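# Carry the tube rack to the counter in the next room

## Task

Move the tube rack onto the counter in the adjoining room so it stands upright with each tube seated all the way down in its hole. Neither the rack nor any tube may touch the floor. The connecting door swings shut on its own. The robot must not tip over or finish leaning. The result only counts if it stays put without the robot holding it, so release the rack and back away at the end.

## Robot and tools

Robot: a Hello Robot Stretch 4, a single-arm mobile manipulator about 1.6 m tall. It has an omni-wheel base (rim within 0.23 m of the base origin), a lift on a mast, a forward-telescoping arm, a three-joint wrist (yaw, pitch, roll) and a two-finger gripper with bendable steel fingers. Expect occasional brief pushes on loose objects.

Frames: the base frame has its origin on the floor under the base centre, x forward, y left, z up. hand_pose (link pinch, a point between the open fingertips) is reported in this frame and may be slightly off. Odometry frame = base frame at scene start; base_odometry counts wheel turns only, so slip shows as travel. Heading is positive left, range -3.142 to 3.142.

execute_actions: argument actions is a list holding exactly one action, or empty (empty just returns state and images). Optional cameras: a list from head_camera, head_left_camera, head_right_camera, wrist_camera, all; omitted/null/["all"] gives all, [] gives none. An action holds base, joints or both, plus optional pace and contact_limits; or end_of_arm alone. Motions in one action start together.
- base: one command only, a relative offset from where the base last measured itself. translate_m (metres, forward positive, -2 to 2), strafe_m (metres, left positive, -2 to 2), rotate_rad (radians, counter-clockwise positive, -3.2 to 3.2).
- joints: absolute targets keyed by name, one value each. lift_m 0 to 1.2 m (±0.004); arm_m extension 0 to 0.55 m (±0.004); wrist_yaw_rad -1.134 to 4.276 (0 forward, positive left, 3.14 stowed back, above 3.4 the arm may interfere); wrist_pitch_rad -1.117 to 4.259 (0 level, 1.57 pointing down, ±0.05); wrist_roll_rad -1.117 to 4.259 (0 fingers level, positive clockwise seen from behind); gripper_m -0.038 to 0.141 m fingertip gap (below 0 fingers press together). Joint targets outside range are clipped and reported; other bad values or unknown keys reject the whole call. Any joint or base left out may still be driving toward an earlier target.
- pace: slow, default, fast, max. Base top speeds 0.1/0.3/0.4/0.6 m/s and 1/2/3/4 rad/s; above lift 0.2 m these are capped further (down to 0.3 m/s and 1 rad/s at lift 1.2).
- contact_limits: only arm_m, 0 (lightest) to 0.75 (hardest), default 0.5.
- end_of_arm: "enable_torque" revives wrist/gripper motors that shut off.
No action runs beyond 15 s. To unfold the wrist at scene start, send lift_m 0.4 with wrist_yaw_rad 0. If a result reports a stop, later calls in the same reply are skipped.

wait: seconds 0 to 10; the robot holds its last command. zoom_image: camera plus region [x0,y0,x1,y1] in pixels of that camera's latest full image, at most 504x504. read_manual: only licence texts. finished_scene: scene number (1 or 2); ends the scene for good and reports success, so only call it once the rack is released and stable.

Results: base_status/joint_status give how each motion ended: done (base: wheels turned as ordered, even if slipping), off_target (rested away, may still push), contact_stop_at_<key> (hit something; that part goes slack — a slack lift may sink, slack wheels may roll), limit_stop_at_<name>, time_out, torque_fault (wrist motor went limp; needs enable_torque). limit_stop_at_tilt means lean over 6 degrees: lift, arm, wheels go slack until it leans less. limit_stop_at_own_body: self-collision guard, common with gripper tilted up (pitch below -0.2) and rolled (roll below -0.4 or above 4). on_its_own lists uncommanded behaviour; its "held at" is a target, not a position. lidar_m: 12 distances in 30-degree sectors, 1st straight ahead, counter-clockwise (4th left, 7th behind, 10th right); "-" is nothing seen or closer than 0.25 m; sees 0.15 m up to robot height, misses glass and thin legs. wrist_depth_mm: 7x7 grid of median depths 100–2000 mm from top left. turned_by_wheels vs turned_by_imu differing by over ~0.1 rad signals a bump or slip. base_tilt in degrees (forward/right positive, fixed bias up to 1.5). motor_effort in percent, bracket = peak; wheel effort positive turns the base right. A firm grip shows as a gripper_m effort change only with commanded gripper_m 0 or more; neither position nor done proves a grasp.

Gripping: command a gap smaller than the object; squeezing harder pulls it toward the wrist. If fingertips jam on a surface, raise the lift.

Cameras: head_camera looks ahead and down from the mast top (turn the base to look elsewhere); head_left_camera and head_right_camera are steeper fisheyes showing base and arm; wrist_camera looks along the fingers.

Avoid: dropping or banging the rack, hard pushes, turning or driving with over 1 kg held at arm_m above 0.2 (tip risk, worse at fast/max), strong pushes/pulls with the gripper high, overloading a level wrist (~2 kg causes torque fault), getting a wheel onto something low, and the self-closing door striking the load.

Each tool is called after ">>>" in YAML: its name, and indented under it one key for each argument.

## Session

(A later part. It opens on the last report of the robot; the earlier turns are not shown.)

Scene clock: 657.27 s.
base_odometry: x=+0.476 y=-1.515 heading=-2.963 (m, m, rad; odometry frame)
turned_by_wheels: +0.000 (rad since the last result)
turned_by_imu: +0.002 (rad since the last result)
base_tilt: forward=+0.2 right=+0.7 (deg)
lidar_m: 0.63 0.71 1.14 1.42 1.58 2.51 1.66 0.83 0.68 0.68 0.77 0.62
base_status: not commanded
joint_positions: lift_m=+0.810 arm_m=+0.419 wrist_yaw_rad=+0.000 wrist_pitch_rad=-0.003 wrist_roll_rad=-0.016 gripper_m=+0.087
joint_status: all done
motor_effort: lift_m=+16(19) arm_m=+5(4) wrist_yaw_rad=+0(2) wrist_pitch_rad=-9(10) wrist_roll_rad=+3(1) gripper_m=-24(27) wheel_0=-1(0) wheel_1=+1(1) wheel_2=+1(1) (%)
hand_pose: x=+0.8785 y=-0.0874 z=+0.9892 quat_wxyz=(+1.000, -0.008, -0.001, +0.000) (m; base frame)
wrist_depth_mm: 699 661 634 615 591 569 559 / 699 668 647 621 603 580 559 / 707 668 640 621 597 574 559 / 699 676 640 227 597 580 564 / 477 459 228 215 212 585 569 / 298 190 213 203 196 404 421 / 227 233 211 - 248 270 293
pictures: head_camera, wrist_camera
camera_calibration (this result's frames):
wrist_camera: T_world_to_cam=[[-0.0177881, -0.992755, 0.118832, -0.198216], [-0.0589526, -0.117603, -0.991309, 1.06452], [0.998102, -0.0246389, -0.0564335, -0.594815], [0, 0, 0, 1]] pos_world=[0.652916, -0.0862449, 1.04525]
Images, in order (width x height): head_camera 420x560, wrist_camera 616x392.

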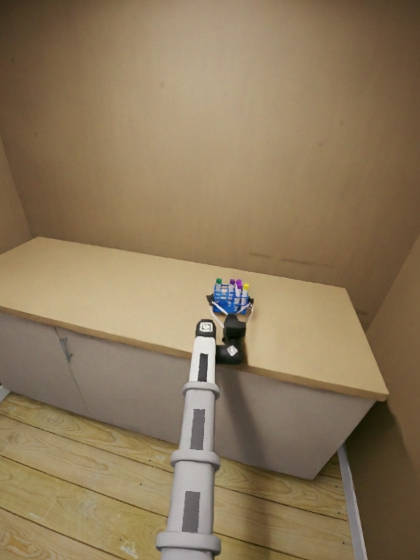

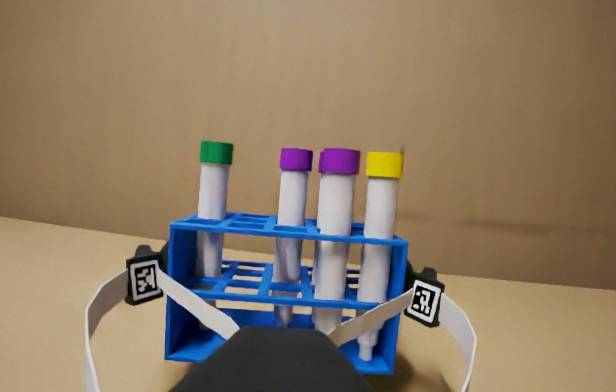

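>>> execute_actions:
  actions:
    - {"joints": {"lift_m": 0.789}, "pace": "slow"}
  cameras: ["wrist_camera"]

Scene clock: 662.13 s.
base_odometry: x=+0.476 y=-1.515 heading=-2.963 (m, m, rad; odometry frame)
turned_by_wheels: +0.000 (rad since the last result)
turned_by_imu: +0.001 (rad since the last result)
base_tilt: forward=+0.2 right=+0.8 (deg)
lidar_m: 0.63 0.71 1.14 1.43 1.59 2.51 1.66 0.86 0.69 0.67 0.76 0.65
base_status: not commanded
joint_positions: lift_m=+0.789 arm_m=+0.419 wrist_yaw_rad=+0.000 wrist_pitch_rad=-0.003 wrist_roll_rad=-0.016 gripper_m=+0.087
joint_status: all done
motor_effort: lift_m=+16(16) arm_m=+5(5) wrist_yaw_rad=+1(0) wrist_pitch_rad=-11(9) wrist_roll_rad=+1(2) gripper_m=-22(22) wheel_0=-1(0) wheel_1=+1(1) wheel_2=+1(1) (%)
hand_pose: x=+0.8785 y=-0.0874 z=+0.9682 quat_wxyz=(+1.000, -0.008, -0.001, +0.000) (m; base frame)
wrist_depth_mm: 683 661 640 615 591 564 559 / 699 676 640 615 591 580 559 / 699 668 647 615 603 580 559 / 707 668 640 226 597 580 564 / 399 384 229 216 212 574 574 / 252 190 213 202 197 340 353 / 190 196 199 - 211 227 246
pictures: wrist_camera
camera_calibration (this result's frames):
wrist_camera: T_world_to_cam=[[-0.017788, -0.992755, 0.118832, -0.195724], [-0.0589526, -0.117603, -0.991309, 1.04373], [0.998102, -0.0246389, -0.0564336, -0.595999], [0, 0, 0, 1]] pos_world=[0.652917, -0.0862449, 1.02428]
Images, in order (width x height): wrist_camera 616x392.

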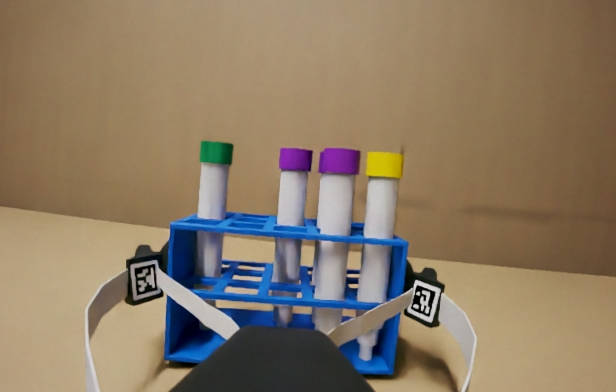

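>>> execute_actions:
  actions:
    - {"joints": {"lift_m": 0.784}, "pace": "slow"}
  cameras: ["wrist_camera"]

Scene clock: 666.13 s.
base_odometry: x=+0.476 y=-1.515 heading=-2.963 (m, m, rad; odometry frame)
turned_by_wheels: +0.000 (rad since the last result)
turned_by_imu: +0.001 (rad since the last result)
base_tilt: forward=+0.2 right=+0.7 (deg)
lidar_m: 0.61 0.71 1.13 1.40 1.58 2.48 1.63 0.82 0.68 0.68 0.71 0.65
base_status: not commanded
joint_positions: lift_m=+0.784 arm_m=+0.419 wrist_yaw_rad=+0.000 wrist_pitch_rad=-0.003 wrist_roll_rad=-0.016 gripper_m=+0.087
joint_status: all done
motor_effort: lift_m=+16(16) arm_m=+5(5) wrist_yaw_rad=+1(1) wrist_pitch_rad=-10(9) wrist_roll_rad=+2(1) gripper_m=-19(21) wheel_0=-1(0) wheel_1=+1(1) wheel_2=+1(1) (%)
hand_pose: x=+0.8785 y=-0.0874 z=+0.9632 quat_wxyz=(+1.000, -0.008, -0.001, +0.000) (m; base frame)
wrist_depth_mm: 691 661 647 621 591 574 559 / 699 668 640 615 597 574 559 / 699 668 640 615 603 574 564 / 699 676 640 225 597 580 564 / 384 364 227 215 213 580 564 / 240 191 213 205 197 325 336 / 182 190 198 - 211 218 236
pictures: wrist_camera
camera_calibration (this result's frames):
wrist_camera: T_world_to_cam=[[-0.017788, -0.992755, 0.118832, -0.195131], [-0.0589526, -0.117603, -0.991309, 1.03878], [0.998102, -0.0246389, -0.0564336, -0.596282], [0, 0, 0, 1]] pos_world=[0.652918, -0.0862449, 1.01929]
Images, in order (width x height): wrist_camera 616x392.

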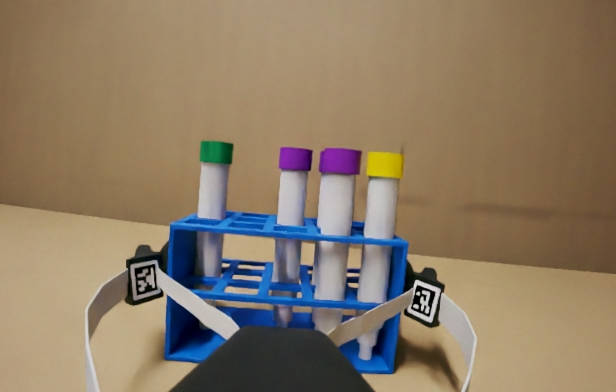

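>>> execute_actions:
  actions:
    - {"joints": {"lift_m": 0.781}, "pace": "slow"}
  cameras: ["wrist_camera"]

Scene clock: 669.80 s.
base_odometry: x=+0.476 y=-1.515 heading=-2.963 (m, m, rad; odometry frame)
turned_by_wheels: +0.000 (rad since the last result)
turned_by_imu: +0.001 (rad since the last result)
base_tilt: forward=+0.2 right=+0.8 (deg)
lidar_m: 0.63 0.70 1.15 1.43 1.60 2.50 1.66 0.84 0.66 0.68 0.75 0.62
base_status: not commanded
joint_positions: lift_m=+0.781 arm_m=+0.419 wrist_yaw_rad=+0.000 wrist_pitch_rad=-0.005 wrist_roll_rad=-0.016 gripper_m=+0.087
joint_status: all done
motor_effort: lift_m=+13(17) arm_m=+5(5) wrist_yaw_rad=+0(1) wrist_pitch_rad=-5(9) wrist_roll_rad=+0(1) gripper_m=-25(21) wheel_0=-1(0) wheel_1=+1(1) wheel_2=+1(1) (%)
hand_pose: x=+0.8785 y=-0.0874 z=+0.9611 quat_wxyz=(+1.000, -0.008, -0.003, +0.000) (m; base frame)
wrist_depth_mm: 691 676 654 615 597 569 554 / 691 668 640 621 597 569 559 / 699 676 647 621 597 585 564 / 691 683 640 226 597 585 564 / 387 373 229 215 213 580 564 / 242 190 215 203 196 327 342 / 181 189 198 - 211 217 236
pictures: wrist_camera
camera_calibration (this result's frames):
wrist_camera: T_world_to_cam=[[-0.0181758, -0.992753, 0.11879, -0.194526], [-0.0566256, -0.117597, -0.991446, 1.03474], [0.99823, -0.0247468, -0.0540778, -0.598778], [0, 0, 0, 1]] pos_world=[0.652776, -0.0862517, 1.01662]
Images, in order (width x height): wrist_camera 616x392.

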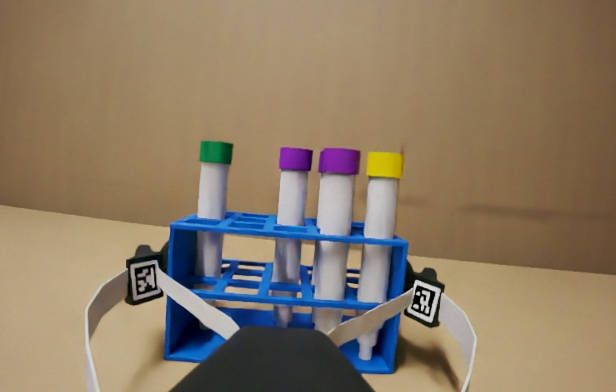

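>>> execute_actions:
  actions:
    - {"joints": {"gripper_m": 0.14}, "pace": "slow"}
  cameras: ["head_camera", "wrist_camera"]

Scene clock: 675.57 s.
base_odometry: x=+0.476 y=-1.515 heading=-2.963 (m, m, rad; odometry frame)
turned_by_wheels: +0.000 (rad since the last result)
turned_by_imu: +0.002 (rad since the last result)
base_tilt: forward=+0.2 right=+0.9 (deg)
lidar_m: 0.63 0.71 1.13 1.43 1.61 2.52 1.64 0.84 0.69 0.67 0.77 0.63
base_status: not commanded
joint_positions: lift_m=+0.781 arm_m=+0.419 wrist_yaw_rad=+0.000 wrist_pitch_rad=-0.006 wrist_roll_rad=-0.016 gripper_m=+0.140
joint_status: all done
motor_effort: lift_m=+14(14) arm_m=+5(5) wrist_yaw_rad=+1(1) wrist_pitch_rad=-2(4) wrist_roll_rad=+2(2) gripper_m=-1(20) wheel_0=-1(0) wheel_1=+1(1) wheel_2=+1(1) (%)
hand_pose: x=+0.8785 y=-0.0874 z=+0.9612 quat_wxyz=(+1.000, -0.008, -0.003, +0.000) (m; base frame)
wrist_depth_mm: 691 668 640 621 597 574 564 / 699 668 647 615 597 569 559 / 699 676 634 627 591 580 564 / 707 683 634 236 597 580 569 / 389 362 235 237 217 574 564 / 241 235 217 206 212 324 340 / 181 189 204 - 213 218 237
pictures: head_camera, wrist_camera
camera_calibration (this result's frames):
wrist_camera: T_world_to_cam=[[-0.0182289, -0.992753, 0.118783, -0.194487], [-0.0562314, -0.117596, -0.991468, 1.03453], [0.998251, -0.0247527, -0.0536802, -0.599172], [0, 0, 0, 1]] pos_world=[0.652752, -0.0862521, 1.01664]
Images, in order (width x height): head_camera 420x560, wrist_camera 616x392.

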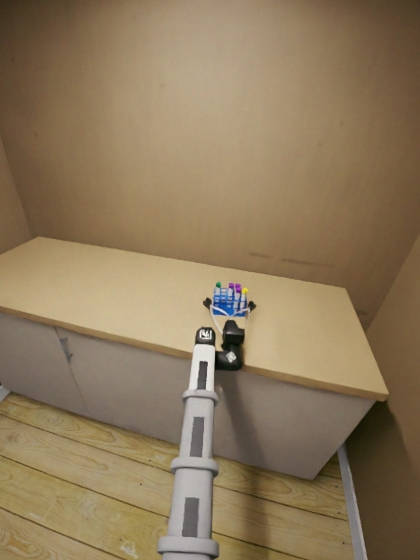

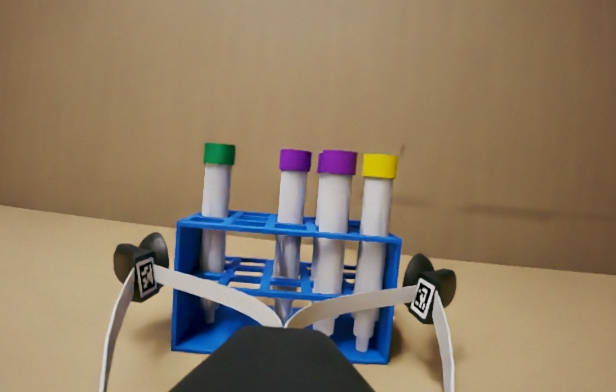

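>>> execute_actions:
  actions:
    - {"joints": {"lift_m": 0.792}, "pace": "slow"}
  cameras: ["wrist_camera"]

>>> execute_actions:
  actions:
    - {"joints": {"arm_m": 0.3}, "pace": "default"}
  cameras: ["head_camera", "wrist_camera"]

>>> zoom_image:
  camera: "wrist_camera"
  region: [190, 120, 420, 340]

>>> zoom_image:
  camera: "head_camera"
  region: [185, 260, 285, 340]

Scene clock: 682.47 s.
base_odometry: x=+0.476 y=-1.515 heading=-2.963 (m, m, rad; odometry frame)
turned_by_wheels: +0.000 (rad since the last result)
turned_by_imu: +0.001 (rad since the last result)
base_tilt: forward=+0.2 right=+0.8 (deg)
lidar_m: 0.64 0.72 1.14 1.43 1.56 2.51 1.65 0.82 0.70 0.68 0.75 0.65
base_status: not commanded
joint_positions: lift_m=+0.792 arm_m=+0.419 wrist_yaw_rad=+0.000 wrist_pitch_rad=-0.004 wrist_roll_rad=-0.016 gripper_m=+0.140
joint_status: all done
motor_effort: lift_m=+21(21) arm_m=+5(5) wrist_yaw_rad=+1(1) wrist_pitch_rad=-5(5) wrist_roll_rad=+0(1) gripper_m=+0(0) wheel_0=+0(0) wheel_1=+1(1) wheel_2=+1(1) (%)
hand_pose: x=+0.8785 y=-0.0874 z=+0.9713 quat_wxyz=(+1.000, -0.008, -0.002, +0.000) (m; base frame)
wrist_depth_mm: 691 668 647 615 591 574 564 / 699 668 647 621 597 574 554 / 707 676 647 615 597 585 569 / 699 676 634 236 597 580 559 / 415 387 237 229 218 591 569 / 260 253 216 213 213 347 366 / 196 204 214 - 221 235 254
pictures: wrist_camera
camera_calibration (this result's frames):
wrist_camera: T_world_to_cam=[[-0.0180901, -0.992753, 0.118804, -0.195822], [-0.0573836, -0.117596, -0.991402, 1.04543], [0.998188, -0.024752, -0.0548404, -0.597454], [0, 0, 0, 1]] pos_world=[0.65282, -0.086252, 1.02694]
Images, in order (width x height): wrist_camera 616x392.

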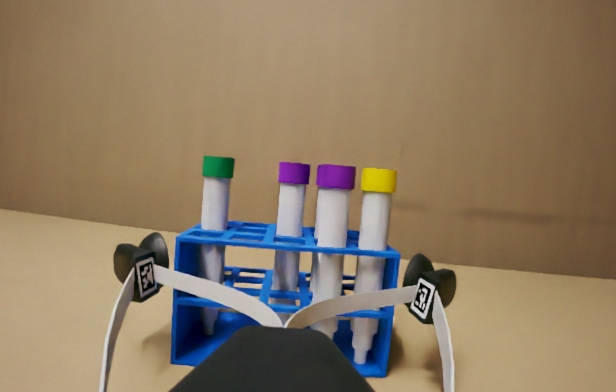

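Scene clock: 683.83 s.
base_odometry: x=+0.476 y=-1.515 heading=-2.963 (m, m, rad; odometry frame)
turned_by_wheels: +0.000 (rad since the last result)
turned_by_imu: +0.000 (rad since the last result)
base_tilt: forward=+0.2 right=+0.8 (deg)
lidar_m: 0.62 0.70 1.13 1.40 1.61 2.51 1.67 0.81 0.67 0.68 0.77 0.63
base_status: not commanded
joint_positions: lift_m=+0.792 arm_m=+0.301 wrist_yaw_rad=+0.000 wrist_pitch_rad=-0.004 wrist_roll_rad=-0.016 gripper_m=+0.140
joint_status: all done
motor_effort: lift_m=+21(21) arm_m=-5(3) wrist_yaw_rad=+1(0) wrist_pitch_rad=-7(7) wrist_roll_rad=+0(0) gripper_m=+0(0) wheel_0=-1(1) wheel_1=+1(1) wheel_2=+1(1) (%)
hand_pose: x=+0.7603 y=-0.0874 z=+0.9712 quat_wxyz=(+1.000, -0.008, -0.002, +0.000) (m; base frame)
wrist_depth_mm: 820 809 759 732 699 676 647 / 842 798 759 732 715 683 661 / 820 798 768 750 715 676 668 / 842 798 778 351 715 699 668 / 415 389 394 351 597 691 668 / 259 254 258 300 279 345 368 / 198 205 220 - 242 236 255
pictures: head_camera, wrist_camera
camera_calibration (this result's frames):
wrist_camera: T_world_to_cam=[[-0.0181715, -0.992751, 0.11881, -0.197928], [-0.0577369, -0.117589, -0.991382, 1.0388], [0.998166, -0.0248747, -0.0551816, -0.479106], [0, 0, 0, 1]] pos_world=[0.534608, -0.0862597, 1.02692]
Images, in order (width x height): head_camera 420x560, wrist_camera 616x392.

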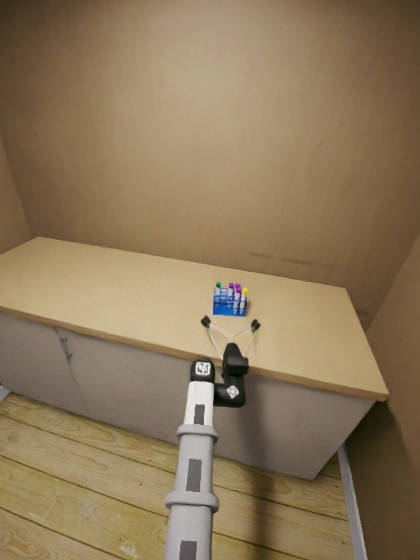

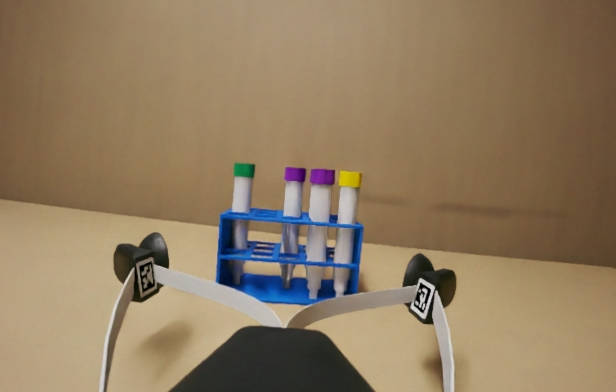

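Region (190, 120, 420, 340) of wrist_camera's 616x392 image, scaled by 2.191; it fills the top 482 rows of this view, and the rest is white.

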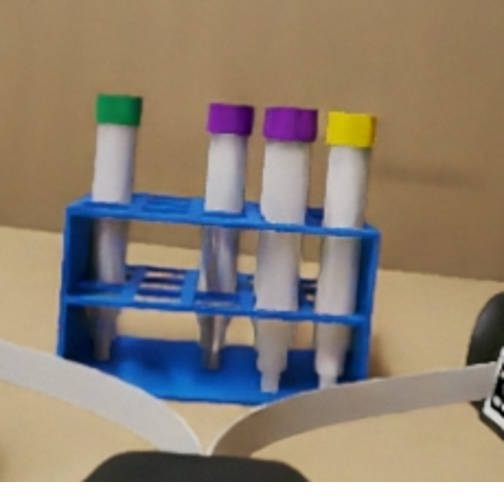

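Region (185, 260, 285, 340) of head_camera's 420x560 image, scaled by 5.040, with more detail than that image has; it fills the top 403 rows of this view, and the rest is white.

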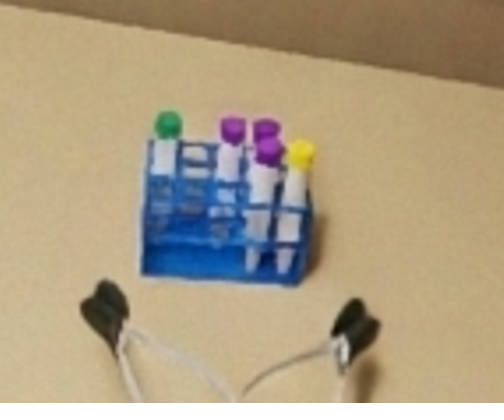

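>>> execute_actions:
  actions:
    - {"joints": {"arm_m": 0.0}, "base": {"translate_m": -0.2}, "pace": "default"}
  cameras: ["head_camera", "wrist_camera"]

>>> zoom_image:
  camera: "wrist_camera"
  region: [220, 130, 380, 270]

>>> zoom_image:
  camera: "head_camera"
  region: [170, 240, 290, 340]

Scene clock: 696.00 s.
base_odometry: x=+0.673 y=-1.480 heading=-2.963 (m, m, rad; odometry frame)
turned_by_wheels: +0.000 (rad since the last result)
turned_by_imu: +0.002 (rad since the last result)
base_tilt: forward=+0.2 right=+0.7 (deg)
lidar_m: 0.83 0.93 1.44 1.46 1.64 2.30 1.57 0.77 0.66 0.64 0.73 0.83
base_status: done
joint_positions: lift_m=+0.792 arm_m=+0.002 wrist_yaw_rad=+0.000 wrist_pitch_rad=-0.004 wrist_roll_rad=-0.016 gripper_m=+0.140
joint_status: all done
motor_effort: lift_m=+21(21) arm_m=-5(6) wrist_yaw_rad=+2(0) wrist_pitch_rad=-5(5) wrist_roll_rad=-1(1) gripper_m=+0(2) wheel_0=+0(5) wheel_1=-1(6) wheel_2=+0(8) (%)
hand_pose: x=+0.4611 y=-0.0875 z=+0.9711 quat_wxyz=(+1.000, -0.008, -0.002, +0.000) (m; base frame)
wrist_depth_mm: 1366 1336 1281 1205 1182 1138 1098 / 1366 1336 1255 1229 1160 1138 1078 / 1397 1336 1281 1205 1182 1138 1118 / 1060 1255 1281 1118 1205 1160 1060 / 691 647 627 621 627 707 946 / 699 676 640 615 591 564 549 / 699 668 661 - 609 580 564
pictures: head_camera, wrist_camera
camera_calibration (this result's frames):
wrist_camera: T_world_to_cam=[[-0.018258, -0.992749, 0.118812, -0.203355], [-0.0578669, -0.117583, -0.991376, 1.02156], [0.998157, -0.0249758, -0.0553004, -0.180328], [0, 0, 0, 1]] pos_world=[0.235398, -0.0862661, 1.02694]
Images, in order (width x height): head_camera 420x560, wrist_camera 616x392.

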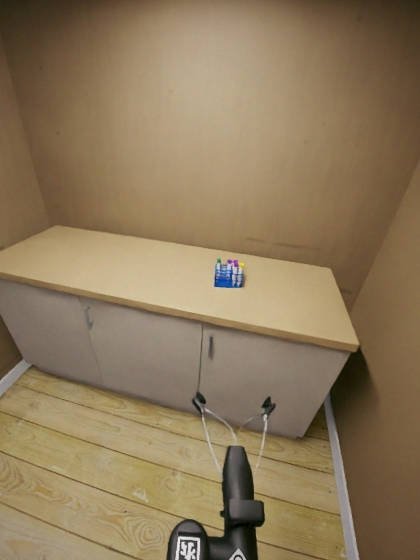

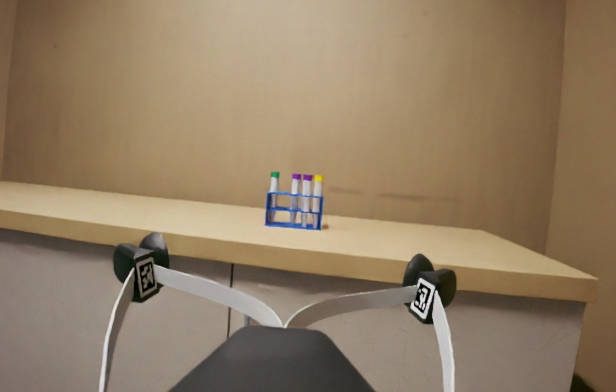

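Region (220, 130, 380, 270) of wrist_camera's 616x392 image, scaled by 3.150; it fills the top 441 rows of this view, and the rest is white.

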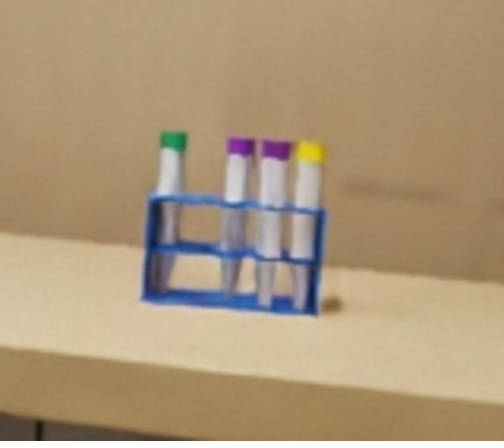

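Region (170, 240, 290, 340) of head_camera's 420x560 image, scaled by 4.200, with more detail than that image has.

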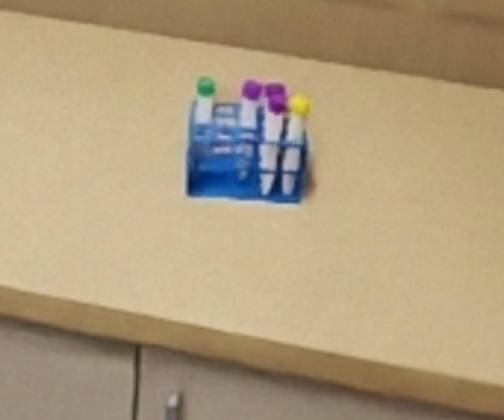

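>>> finished_scene:
  scene: 2

The scene is finished: the task was done.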